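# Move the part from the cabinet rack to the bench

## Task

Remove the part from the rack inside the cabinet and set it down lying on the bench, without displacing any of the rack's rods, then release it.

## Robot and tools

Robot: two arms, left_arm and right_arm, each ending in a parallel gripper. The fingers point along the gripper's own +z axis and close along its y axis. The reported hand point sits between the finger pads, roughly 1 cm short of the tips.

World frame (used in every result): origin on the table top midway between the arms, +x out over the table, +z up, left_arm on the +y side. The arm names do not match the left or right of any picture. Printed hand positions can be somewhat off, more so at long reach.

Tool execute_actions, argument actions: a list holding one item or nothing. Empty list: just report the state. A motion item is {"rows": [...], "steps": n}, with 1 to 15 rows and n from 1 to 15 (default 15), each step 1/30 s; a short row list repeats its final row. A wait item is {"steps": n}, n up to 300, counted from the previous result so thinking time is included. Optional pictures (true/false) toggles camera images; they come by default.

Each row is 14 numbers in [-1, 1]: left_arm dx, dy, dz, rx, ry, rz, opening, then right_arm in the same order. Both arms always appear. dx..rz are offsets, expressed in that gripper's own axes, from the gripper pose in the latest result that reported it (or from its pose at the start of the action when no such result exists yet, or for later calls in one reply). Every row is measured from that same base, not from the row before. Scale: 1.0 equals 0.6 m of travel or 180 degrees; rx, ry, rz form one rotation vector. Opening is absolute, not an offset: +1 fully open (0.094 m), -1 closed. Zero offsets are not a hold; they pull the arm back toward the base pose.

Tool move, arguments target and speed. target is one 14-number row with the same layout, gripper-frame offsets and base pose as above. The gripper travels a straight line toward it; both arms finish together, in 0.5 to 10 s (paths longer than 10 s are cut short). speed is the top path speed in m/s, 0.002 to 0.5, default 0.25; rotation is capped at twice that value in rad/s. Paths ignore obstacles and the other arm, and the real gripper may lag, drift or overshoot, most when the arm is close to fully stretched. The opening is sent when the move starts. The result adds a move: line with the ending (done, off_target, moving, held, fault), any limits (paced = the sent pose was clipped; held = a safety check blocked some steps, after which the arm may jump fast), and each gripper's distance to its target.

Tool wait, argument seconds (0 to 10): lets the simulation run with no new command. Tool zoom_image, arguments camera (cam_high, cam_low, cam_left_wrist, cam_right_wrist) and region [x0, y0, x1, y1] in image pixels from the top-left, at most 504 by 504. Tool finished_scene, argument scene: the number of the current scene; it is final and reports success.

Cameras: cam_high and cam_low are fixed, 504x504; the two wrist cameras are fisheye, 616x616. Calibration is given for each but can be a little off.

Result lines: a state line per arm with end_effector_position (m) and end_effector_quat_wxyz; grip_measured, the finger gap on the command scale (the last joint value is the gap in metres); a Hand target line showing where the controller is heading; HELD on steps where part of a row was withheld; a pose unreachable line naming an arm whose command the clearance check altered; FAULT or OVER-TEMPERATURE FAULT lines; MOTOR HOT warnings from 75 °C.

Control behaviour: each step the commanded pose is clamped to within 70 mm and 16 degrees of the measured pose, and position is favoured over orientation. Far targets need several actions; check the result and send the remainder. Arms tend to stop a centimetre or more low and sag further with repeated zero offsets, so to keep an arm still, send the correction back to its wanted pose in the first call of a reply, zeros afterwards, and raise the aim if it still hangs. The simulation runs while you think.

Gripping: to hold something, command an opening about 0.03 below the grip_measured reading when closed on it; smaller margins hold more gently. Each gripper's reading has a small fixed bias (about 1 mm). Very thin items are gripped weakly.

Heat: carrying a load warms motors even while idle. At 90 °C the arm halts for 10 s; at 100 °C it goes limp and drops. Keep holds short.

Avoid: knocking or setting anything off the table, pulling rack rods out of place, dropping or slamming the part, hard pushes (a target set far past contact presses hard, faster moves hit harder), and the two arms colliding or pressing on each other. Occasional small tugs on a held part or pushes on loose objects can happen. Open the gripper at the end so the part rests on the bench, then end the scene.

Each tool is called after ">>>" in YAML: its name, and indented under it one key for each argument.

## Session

>>> execute_actions:
  actions: []

Scene clock: 0.00 s of 4320.00 s.
left_arm: end_effector_position=(+0.6222, +0.3537, +0.1125) grip_measured=+1.000 end_effector_quat_wxyz=(-0.591, +0.707, -0.339, +0.189) | right_arm: end_effector_position=(+0.1688, -0.3667, +0.1208) grip_measured=+1.000 end_effector_quat_wxyz=(-0.096, -0.644, +0.758, +0.038)
Joint positions: left_arm=[-0.301  2.311  1.527  0.353 -0.986 -1.8    0.094] | right_arm=[-0.339  1.489  1.18  -1.429  0.122 -1.712  0.094]
Joint velocities: left_arm=[-0.012  0.012  0.027 -0.022 -0.007  0.037  0.   ] | right_arm=[ 0.002 -0.007 -0.017  0.007  0.037  0.037  0.   ]
Motor temperatures (°C, as the motors report them): left_arm=[25 28 28 28 25 27] | right_arm=[25 30 26 29 28 27]
Hand target (left_arm): +0.622, +0.355, +0.119; -0.594, +0.707, -0.336, +0.188
Hand target (right_arm): +0.170, -0.366, +0.126; -0.091, -0.645, +0.758, +0.033
camera_calibration (this result's frames):
cam_left_wrist: T_world_to_cam=[[0.436609, -0.144492, 0.887972, -0.321504], [0.160171, -0.958765, -0.234766, 0.297366], [0.885278, 0.244729, -0.395462, -0.475174], [0, 0, 0, 1]] pos_world=[0.513403, 0.354938, 0.167385]
cam_right_wrist: T_world_to_cam=[[0.978566, 0.116276, -0.169966, -0.106339], [0.199273, -0.742863, 0.639097, -0.371249], [-0.0519496, -0.659268, -0.750111, -0.0502664], [0, 0, 0, 1]] pos_world=[0.175428, -0.296562, 0.181485]

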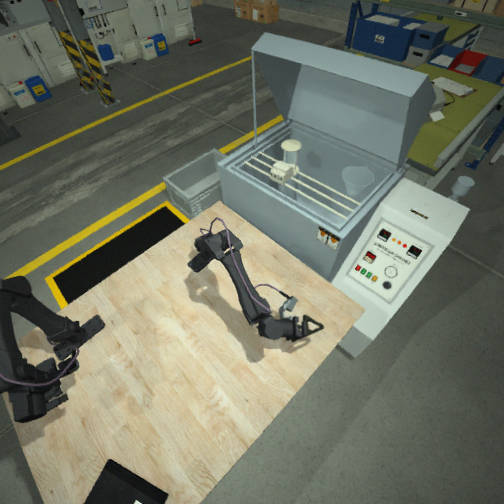

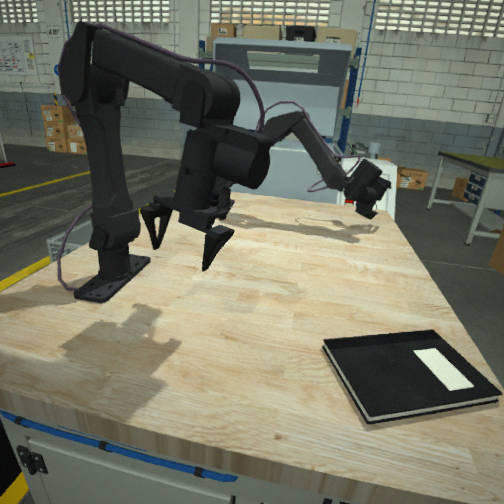

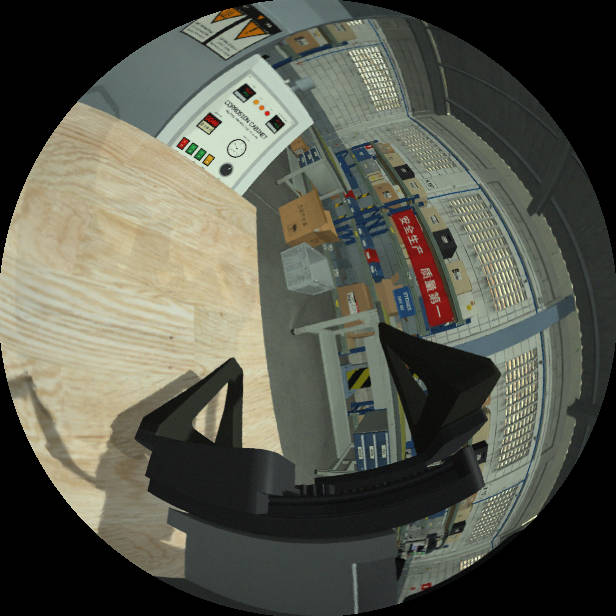

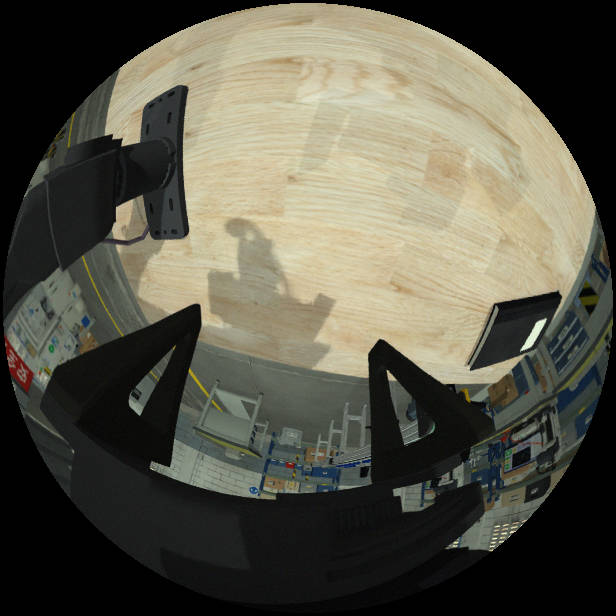

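>>> move:
  target: [-0.263,-0.208,-0.353,0.064,0.323,0.552,1,0,0,0,0,0,0,1]

Scene clock: 10.83 s of 4320.00 s.
left_arm: end_effector_position=(+0.3986, +0.3207, +0.3044) grip_measured=+1.000 end_effector_quat_wxyz=(+0.374, -0.002, +0.927, +0.002) | right_arm: end_effector_position=(+0.1688, -0.3667, +0.1208) grip_measured=+1.000 end_effector_quat_wxyz=(-0.096, -0.644, +0.758, +0.038)
Joint positions: left_arm=[-0.127  1.349  1.548 -1.004 -0.034 -0.033  0.094] | right_arm=[-0.339  1.489  1.18  -1.429  0.122 -1.712  0.094]
Joint velocities: left_arm=[-0.017 -0.012  0.002 -0.037 -0.007  0.037  0.   ] | right_arm=[-0.007 -0.007  0.012  0.037 -0.037  0.007  0.   ]
Motor temperatures (°C, as the motors report them): left_arm=[25 31 29 29 25 27] | right_arm=[25 30 27 29 28 27]
Hand target (left_arm): +0.400, +0.322, +0.304; +0.368, -0.000, +0.930, -0.000
Hand target (right_arm): +0.169, -0.367, +0.121; -0.096, -0.644, +0.758, +0.038
Off the commanded pose (left_arm): 0.005 m, 1 deg.
Off the commanded pose (right_arm): 0.000 m, 0 deg.
After step 90, 3.07 s passed at rest.
move: done
camera_calibration (this result's frames):
cam_left_wrist: T_world_to_cam=[[-0.213824, -0.957993, -0.191125, 0.449586], [-0.948341, 0.250507, -0.194667, 0.388435], [0.234368, 0.139627, -0.962069, 0.272355], [0, 0, 0, 1]] pos_world=[0.40067, 0.295366, 0.423567]
cam_right_wrist: T_world_to_cam=[[0.978566, 0.116276, -0.169966, -0.106339], [0.199273, -0.742863, 0.639097, -0.371249], [-0.0519496, -0.659268, -0.750111, -0.0502664], [0, 0, 0, 1]] pos_world=[0.175428, -0.296562, 0.181485]

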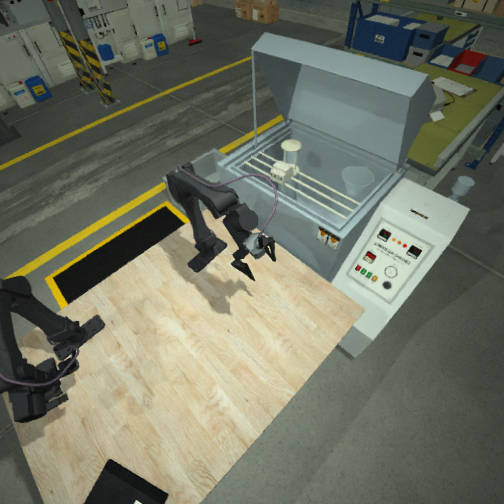

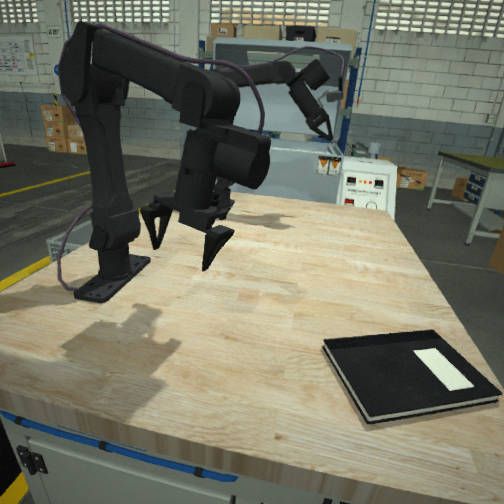

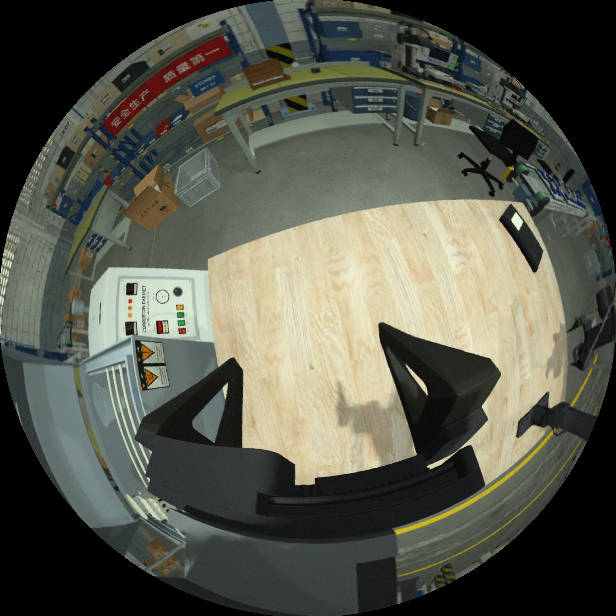

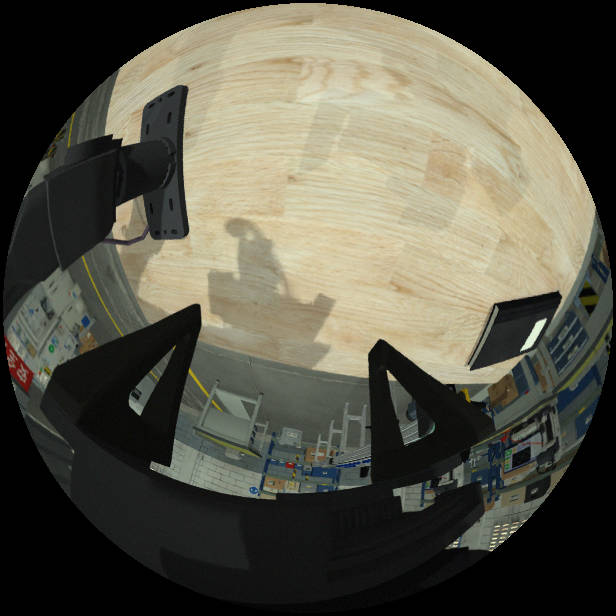

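>>> move:
  target: [0.323,0.567,-0.528,-0.346,0,-0.362,1,0,0,0,0,0,0,1]

Scene clock: 16.93 s of 4320.00 s.
left_arm: end_effector_position=(+0.0452, +0.6557, +0.4034) grip_measured=+1.000 end_effector_quat_wxyz=(+0.273, -0.646, +0.658, +0.274) | right_arm: end_effector_position=(+0.1688, -0.3667, +0.1208) grip_measured=+1.000 end_effector_quat_wxyz=(-0.096, -0.644, +0.758, +0.038)
Joint positions: left_arm=[ 1.441  1.464  2.118 -1.431 -0.027 -0.016  0.094] | right_arm=[-0.339  1.489  1.18  -1.429  0.122 -1.712  0.094]
Joint velocities: left_arm=[ 0.012 -0.017  0.032 -0.081 -0.051 -0.066  0.   ] | right_arm=[-0.007 -0.007  0.007  0.037 -0.022  0.037  0.   ]
Motor temperatures (°C, as the motors report them): left_arm=[25 30 29 29 25 27] | right_arm=[25 30 27 29 28 27]
Hand target (left_arm): +0.041, +0.653, +0.405; -0.268, +0.654, -0.651, -0.275
Hand target (right_arm): +0.169, -0.367, +0.121; -0.096, -0.644, +0.758, +0.038
Off the commanded pose (left_arm): 0.010 m, 2 deg.
Off the commanded pose (right_arm): 0.000 m, 0 deg.
move: done
camera_calibration (this result's frames):
cam_left_wrist: T_world_to_cam=[[0.952625, -0.227357, -0.202028, 0.18651], [-0.270152, -0.937669, -0.218622, 0.746745], [-0.13973, 0.262843, -0.954667, 0.336821], [0, 0, 0, 1]] pos_world=[0.0711241, 0.654073, 0.522487]
cam_right_wrist: T_world_to_cam=[[0.978566, 0.116276, -0.169966, -0.106339], [0.199273, -0.742863, 0.639097, -0.371249], [-0.0519496, -0.659268, -0.750111, -0.0502664], [0, 0, 0, 1]] pos_world=[0.175428, -0.296562, 0.181485]

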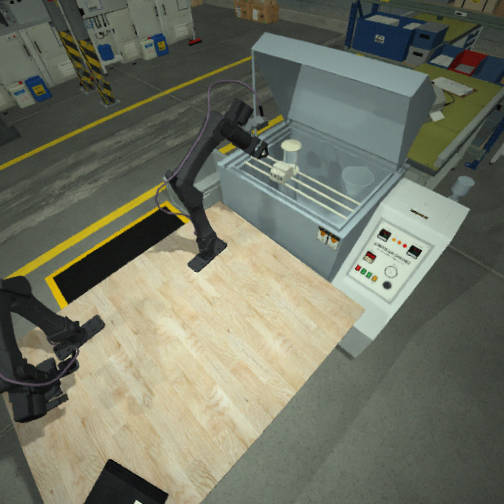

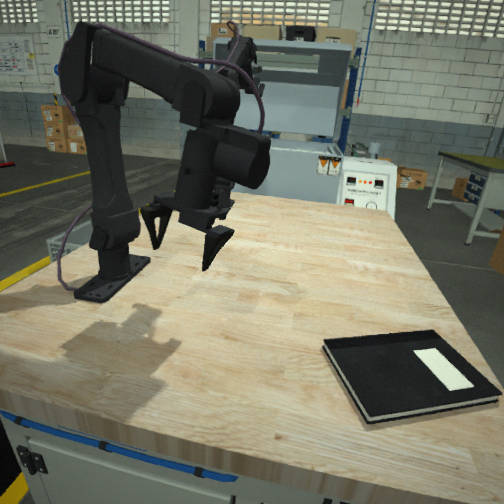

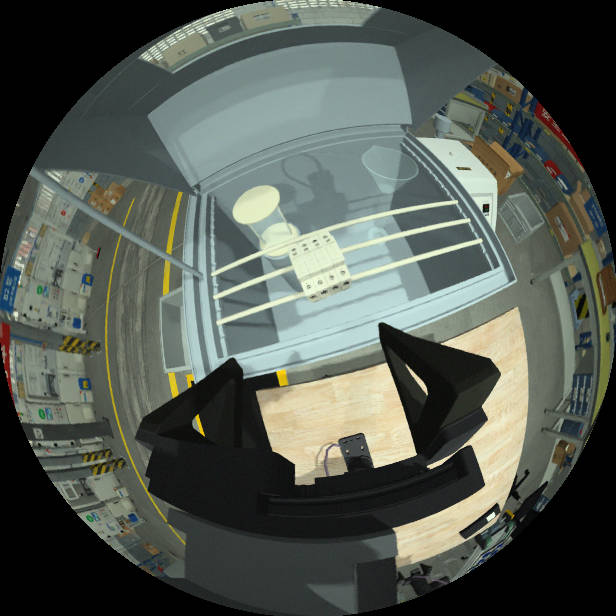

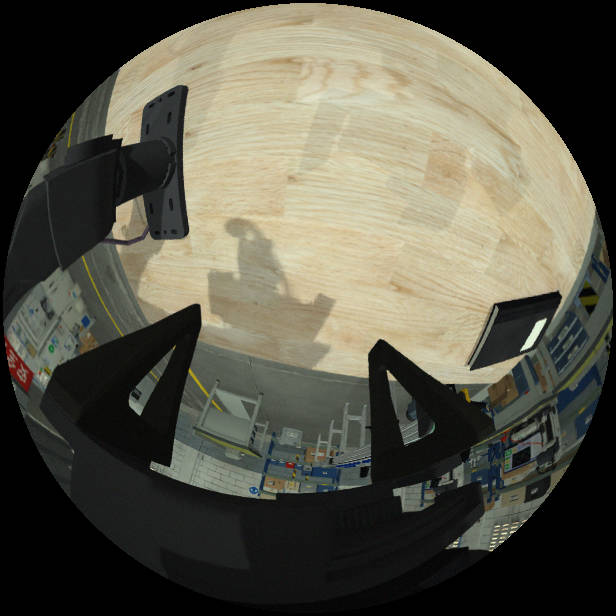

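>>> move:
  target: [0.003,-0.02,0.336,0,0,0,1,0,0,0,0,0,0,1]
  speed: 0.15

Scene clock: 24.07 s of 4320.00 s.
left_arm: end_effector_position=(+0.0555, +0.7963, +0.2576) grip_measured=+1.000 end_effector_quat_wxyz=(+0.268, -0.647, +0.663, +0.266) | right_arm: end_effector_position=(+0.1688, -0.3667, +0.1208) grip_measured=+1.000 end_effector_quat_wxyz=(-0.096, -0.644, +0.758, +0.038)
Joint positions: left_arm=[ 1.432  1.677  1.653 -0.774 -0.027 -0.019  0.094] | right_arm=[-0.339  1.489  1.18  -1.429  0.122 -1.712  0.094]
Joint velocities: left_arm=[-0.002  0.002 -0.002 -0.037 -0.066 -0.007  0.   ] | right_arm=[-0.002 -0.002  0.002  0.007 -0.081 -0.022  0.   ]
Motor temperatures (°C, as the motors report them): left_arm=[25 29 29 30 25 27] | right_arm=[25 30 27 29 28 27]
Hand target (left_arm): +0.057, +0.799, +0.261; -0.273, +0.647, -0.658, -0.273
Hand target (right_arm): +0.169, -0.367, +0.121; -0.096, -0.644, +0.758, +0.038
Off the commanded pose (left_arm): 0.004 m, 1 deg.
Off the commanded pose (right_arm): 0.000 m, 0 deg.
After step 90, 2.20 s passed at rest.
move: done
camera_calibration (this result's frames):
cam_left_wrist: T_world_to_cam=[[0.951111, -0.237532, -0.1974, 0.186221], [-0.276337, -0.939931, -0.200419, 0.846949], [-0.137937, 0.24517, -0.959617, 0.177394], [0, 0, 0, 1]] pos_world=[0.081395, 0.796815, 0.376735]
cam_right_wrist: T_world_to_cam=[[0.978566, 0.116276, -0.169966, -0.106339], [0.199273, -0.742863, 0.639097, -0.371249], [-0.0519496, -0.659268, -0.750111, -0.0502664], [0, 0, 0, 1]] pos_world=[0.175428, -0.296562, 0.181485]

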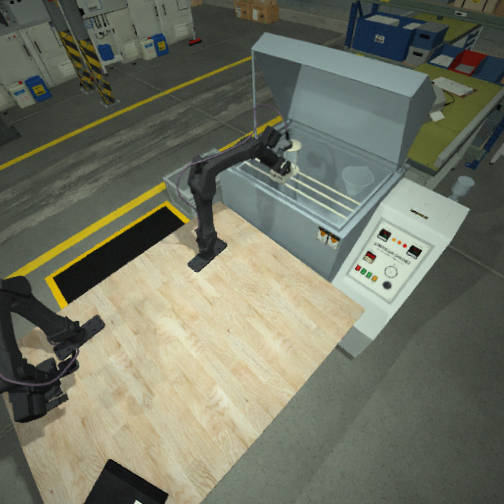

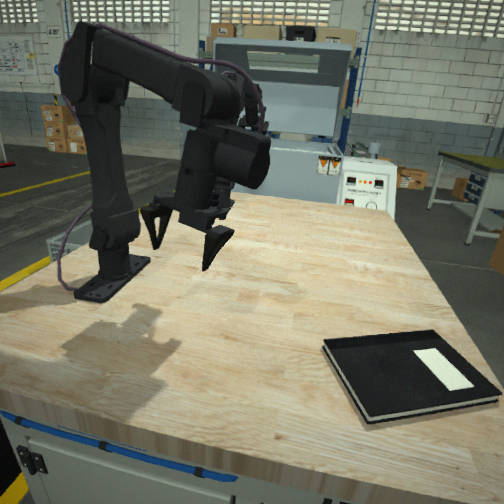

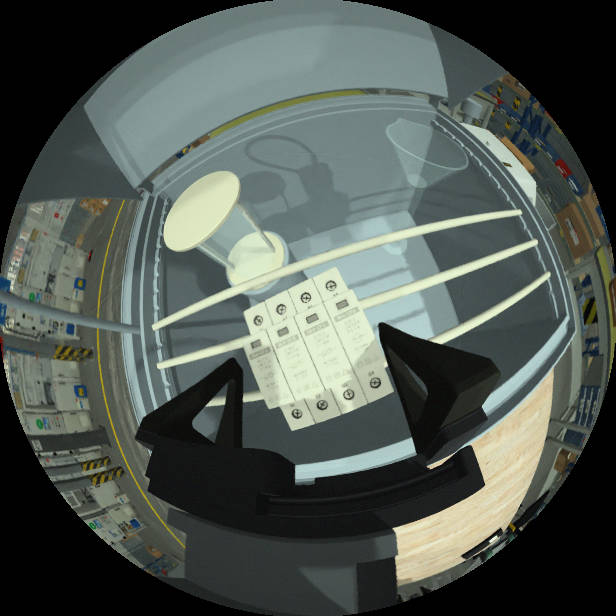

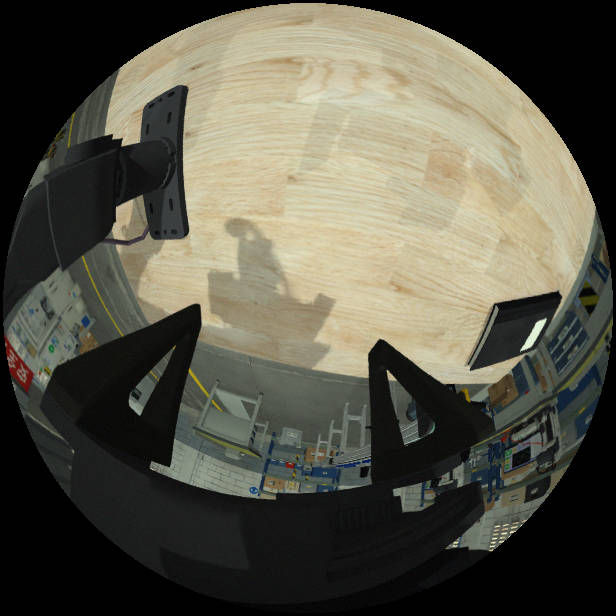

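>>> move:
  target: [0.041,-0.005,0.042,-0.027,0,-0.027,1,0,0,0,0,0,0,1]
  speed: 0.03

Scene clock: 28.83 s of 4320.00 s.
left_arm: end_effector_position=(+0.0566, +0.7950, +0.2174) grip_measured=+1.000 end_effector_quat_wxyz=(-0.244, +0.685, -0.629, -0.273) | right_arm: end_effector_position=(+0.1688, -0.3667, +0.1208) grip_measured=+1.000 end_effector_quat_wxyz=(-0.096, -0.644, +0.758, +0.038)
Joint positions: left_arm=[ 1.39   1.677  1.511 -0.665 -0.132 -0.13   0.094] | right_arm=[-0.339  1.489  1.18  -1.429  0.122 -1.712  0.094]
Joint velocities: left_arm=[ 0.012 -0.007  0.002 -0.007 -0.007 -0.066  0.   ] | right_arm=[ 0.017 -0.007  0.012  0.007 -0.007  0.022  0.   ]
Motor temperatures (°C, as the motors report them): left_arm=[25 30 29 30 25 27] | right_arm=[25 30 27 29 28 27]
Hand target (left_arm): +0.058, +0.797, +0.222; -0.251, +0.685, -0.623, -0.282
Hand target (right_arm): +0.169, -0.367, +0.121; -0.096, -0.644, +0.758, +0.038
Off the commanded pose (left_arm): 0.005 m, 2 deg.
Off the commanded pose (right_arm): 0.000 m, 0 deg.
move: done
camera_calibration (this result's frames):
cam_left_wrist: T_world_to_cam=[[0.97143, -0.136459, -0.194174, 0.0946915], [-0.171386, -0.969315, -0.176223, 0.850056], [-0.164168, 0.204466, -0.965009, 0.17425], [0, 0, 0, 1]] pos_world=[0.0823079, 0.801266, 0.336338]
cam_right_wrist: T_world_to_cam=[[0.978566, 0.116276, -0.169966, -0.106339], [0.199273, -0.742863, 0.639097, -0.371249], [-0.0519496, -0.659268, -0.750111, -0.0502664], [0, 0, 0, 1]] pos_world=[0.175428, -0.296562, 0.181485]

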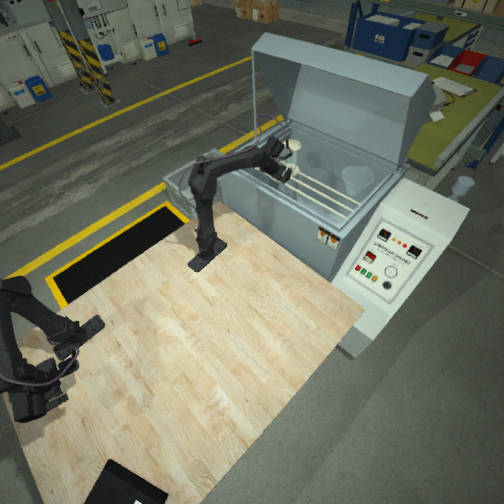

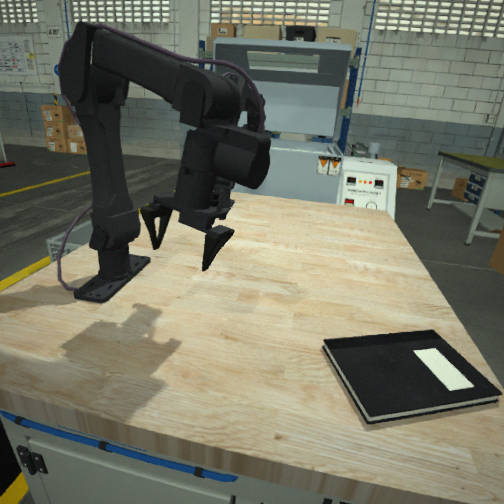

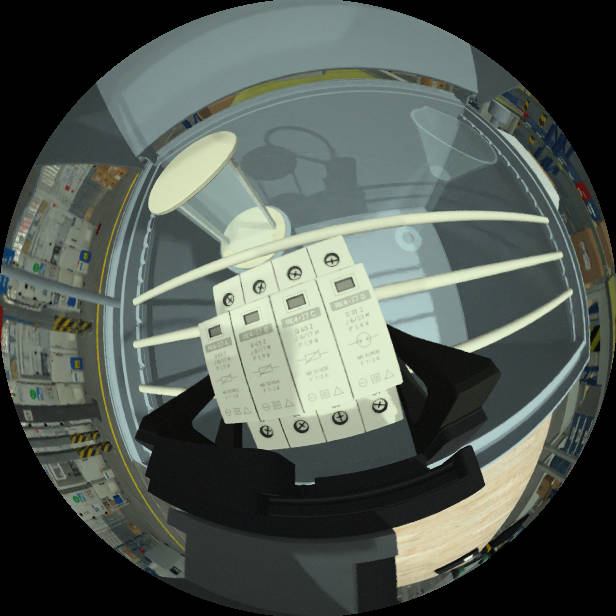

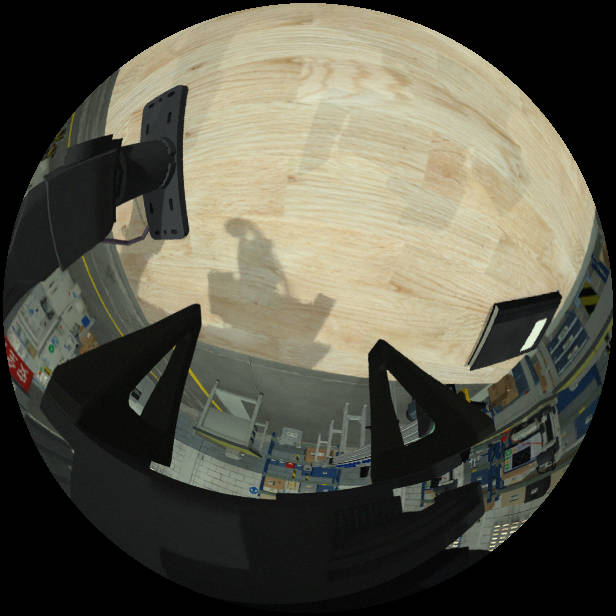

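Similar to before; slightly deeper, then close.

>>> move:
  target: [0.008,0,0.012,0,0,0,1,0,0,0,0,0,0,1]
  speed: 0.02

>>> move:
  target: [0,0,0,0,0,0,0.4,0,0,0,0,0,0,1]

>>> move:
  target: [-0.11,0,-0.11,0,0,0,0.4,0,0,0,0,0,0,1]
  speed: 0.05

Scene clock: 32.47 s of 4320.00 s.
left_arm: end_effector_position=(+0.0560, +0.7935, +0.2100) grip_measured=+1.000 end_effector_quat_wxyz=(-0.240, +0.687, -0.630, -0.271) | right_arm: end_effector_position=(+0.1688, -0.3667, +0.1208) grip_measured=+1.000 end_effector_quat_wxyz=(-0.096, -0.644, +0.758, +0.038)
Joint positions: left_arm=[ 1.39   1.677  1.488 -0.652 -0.134 -0.132  0.094] | right_arm=[-0.339  1.489  1.18  -1.429  0.122 -1.712  0.094]
Joint velocities: left_arm=[-0.022 -0.002 -0.007  0.051  0.022  0.037  0.   ] | right_arm=[-0.017 -0.002 -0.002 -0.066 -0.022  0.007  0.   ]
Motor temperatures (°C, as the motors report them): left_arm=[25 30 29 30 25 27] | right_arm=[25 30 27 29 28 27]
Hand target (left_arm): +0.056, +0.796, +0.209; -0.244, +0.685, -0.630, -0.273
Hand target (right_arm): +0.169, -0.367, +0.121; -0.096, -0.644, +0.758, +0.038
Off the commanded pose (left_arm): 0.003 m, 1 deg.
Off the commanded pose (right_arm): 0.000 m, 0 deg.
move: done
camera_calibration (this result's frames):
cam_left_wrist: T_world_to_cam=[[0.971566, -0.135465, -0.194188, 0.0928012], [-0.168768, -0.971458, -0.166696, 0.846813], [-0.166063, 0.194729, -0.966697, 0.175538], [0, 0, 0, 1]] pos_world=[0.081903, 0.801032, 0.328874]
cam_right_wrist: T_world_to_cam=[[0.978566, 0.116276, -0.169966, -0.106339], [0.199273, -0.742863, 0.639097, -0.371249], [-0.0519496, -0.659268, -0.750111, -0.0502664], [0, 0, 0, 1]] pos_world=[0.175428, -0.296562, 0.181485]

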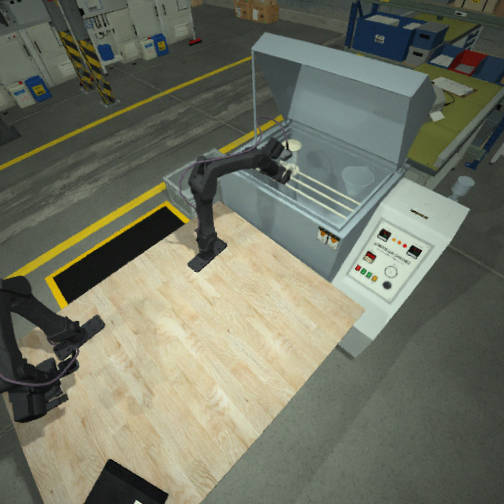

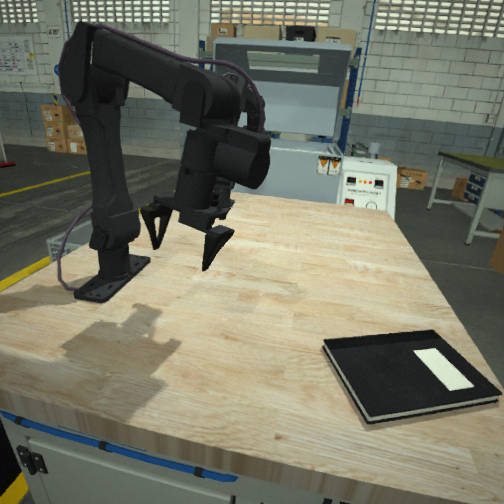

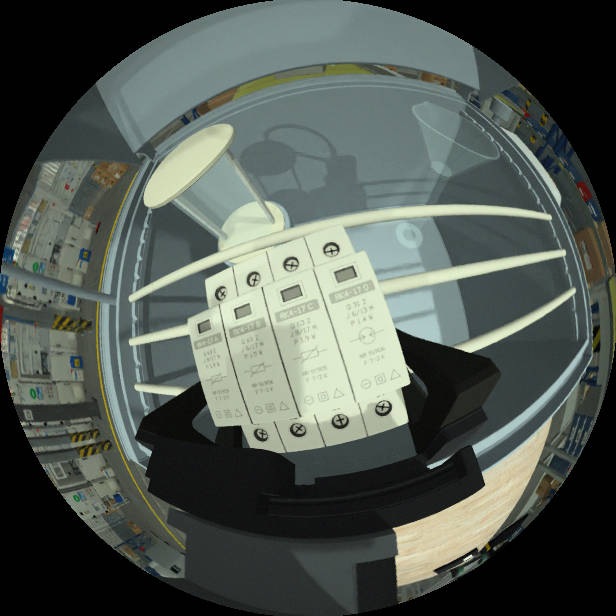

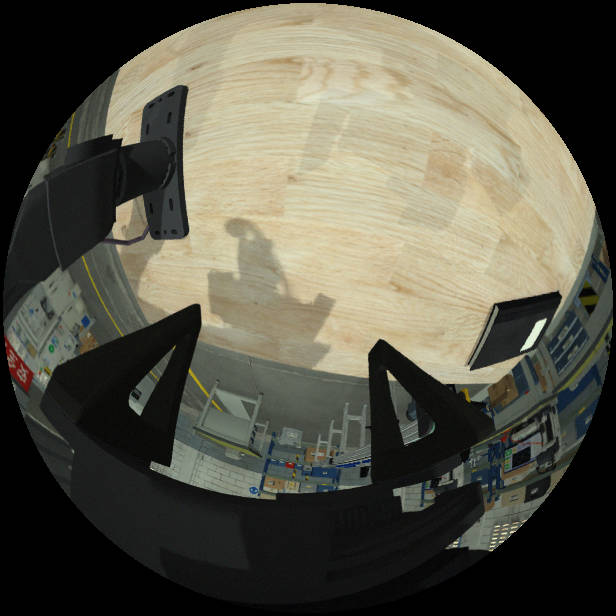

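Scene clock: 32.97 s of 4320.00 s.
left_arm: end_effector_position=(+0.0573, +0.7935, +0.2099) grip_measured=+0.515 end_effector_quat_wxyz=(-0.241, +0.687, -0.631, -0.269) | right_arm: end_effector_position=(+0.1688, -0.3667, +0.1208) grip_measured=+1.000 end_effector_quat_wxyz=(-0.096, -0.644, +0.758, +0.038)
Joint positions: left_arm=[ 1.389  1.677  1.488 -0.652 -0.13  -0.133  0.071] | right_arm=[-0.339  1.489  1.18  -1.429  0.122 -1.712  0.094]
Joint velocities: left_arm=[ 0.007 -0.017  0.007 -0.007 -0.066 -0.095  0.001] | right_arm=[-0.002  0.007 -0.002 -0.051  0.007 -0.037  0.   ]
Motor temperatures (°C, as the motors report them): left_arm=[25 30 29 30 25 27] | right_arm=[25 30 27 29 28 27]
Hand target (left_arm): +0.056, +0.793, +0.210; -0.240, +0.687, -0.630, -0.271
Hand target (right_arm): +0.169, -0.367, +0.121; -0.096, -0.644, +0.758, +0.038
Off the commanded pose (left_arm): 0.001 m, 0 deg.
Off the commanded pose (right_arm): 0.000 m, 0 deg.
move: done
camera_calibration (this result's frames):
cam_left_wrist: T_world_to_cam=[[0.9718, -0.138797, -0.190632, 0.0934268], [-0.171445, -0.970925, -0.16707, 0.846796], [-0.1619, 0.195041, -0.96734, 0.175334], [0, 0, 0, 1]] pos_world=[0.0827734, 0.800945, 0.328892]
cam_right_wrist: T_world_to_cam=[[0.978566, 0.116276, -0.169966, -0.106339], [0.199273, -0.742863, 0.639097, -0.371249], [-0.0519496, -0.659268, -0.750111, -0.0502664], [0, 0, 0, 1]] pos_world=[0.175428, -0.296562, 0.181485]

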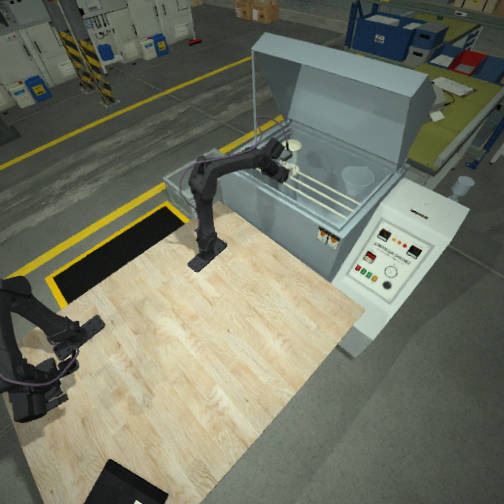

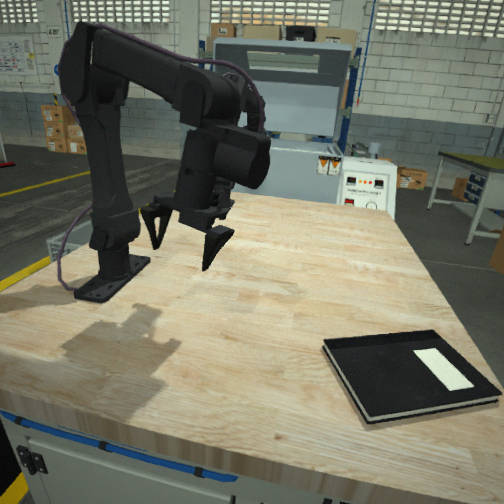

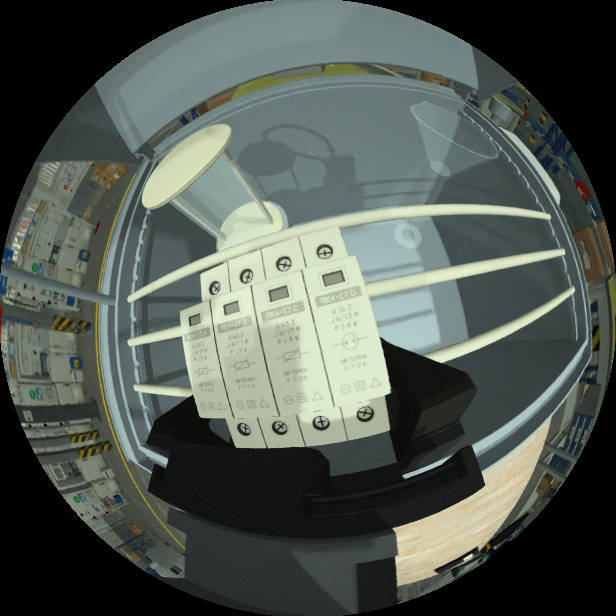

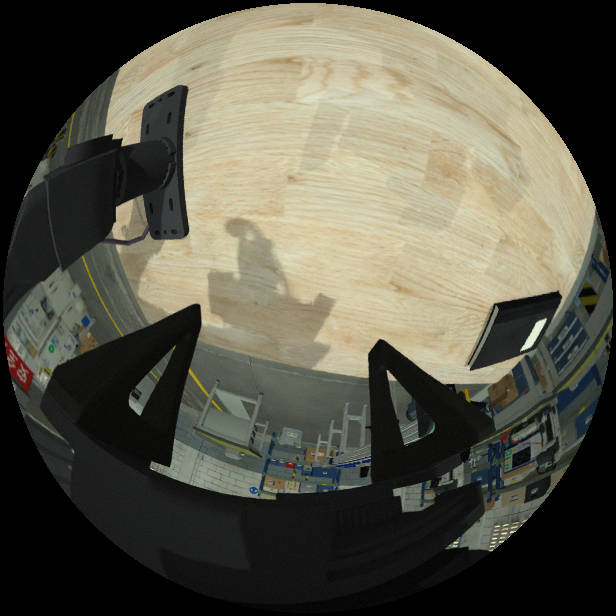

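Scene clock: 35.43 s of 4320.00 s.
left_arm: end_effector_position=(+0.0566, +0.7855, +0.2717) grip_measured=+0.515 end_effector_quat_wxyz=(-0.202, +0.697, -0.645, -0.238) | right_arm: end_effector_position=(+0.1688, -0.3667, +0.1208) grip_measured=+1.000 end_effector_quat_wxyz=(-0.096, -0.644, +0.758, +0.038)
Joint positions: left_arm=[ 1.389  1.797  1.949 -1.099 -0.13  -0.133  0.071] | right_arm=[-0.339  1.489  1.18  -1.429  0.122 -1.712  0.094]
Joint velocities: left_arm=[-0.007 -0.007 -0.017 -0.007  0.007 -0.007  0.   ] | right_arm=[-0.007  0.012 -0.002  0.037 -0.022 -0.095  0.   ]
Motor temperatures (°C, as the motors report them): left_arm=[25 30 30 31 25 27] | right_arm=[25 30 27 29 28 27]
Hand target (left_arm): +0.058, +0.795, +0.303; -0.241, +0.687, -0.631, -0.269
Hand target (right_arm): +0.169, -0.367, +0.121; -0.096, -0.644, +0.758, +0.038
Off the commanded pose (left_arm): 0.034 m, 6 deg.
Off the commanded pose (right_arm): 0.000 m, 0 deg.
move: off_target (left_arm)
camera_calibration (this result's frames):
cam_left_wrist: T_world_to_cam=[[0.969881, -0.158927, -0.184588, 0.119072], [-0.172827, -0.983016, -0.0617255, 0.830255], [-0.171643, 0.0917682, -0.980876, 0.3219], [0, 0, 0, 1]] pos_world=[0.0832572, 0.805538, 0.388971]
cam_right_wrist: T_world_to_cam=[[0.978566, 0.116276, -0.169966, -0.106339], [0.199273, -0.742863, 0.639097, -0.371249], [-0.0519496, -0.659268, -0.750111, -0.0502664], [0, 0, 0, 1]] pos_world=[0.175428, -0.296562, 0.181485]

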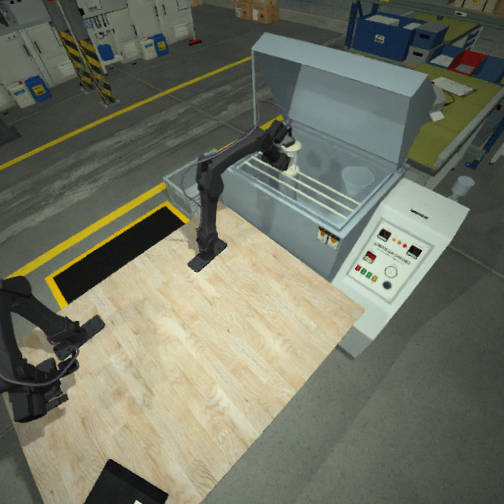

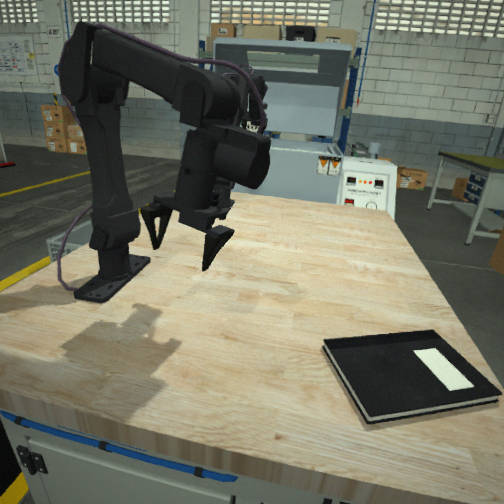

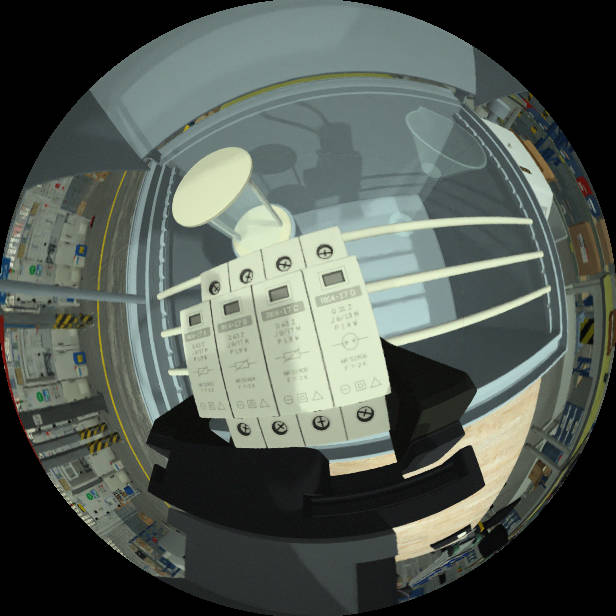

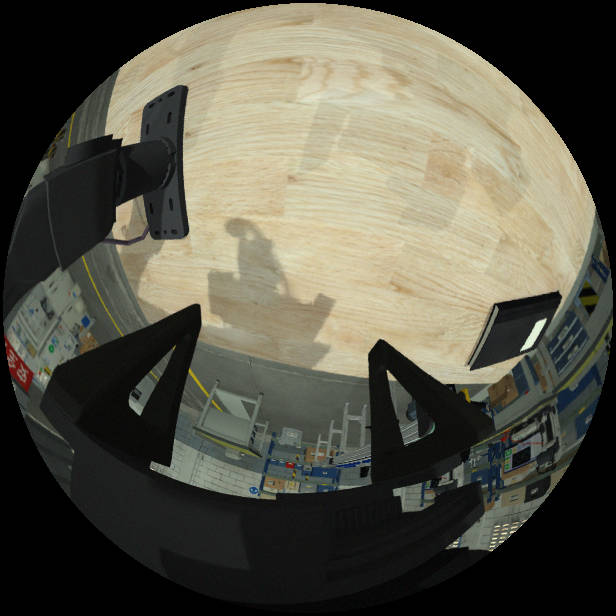

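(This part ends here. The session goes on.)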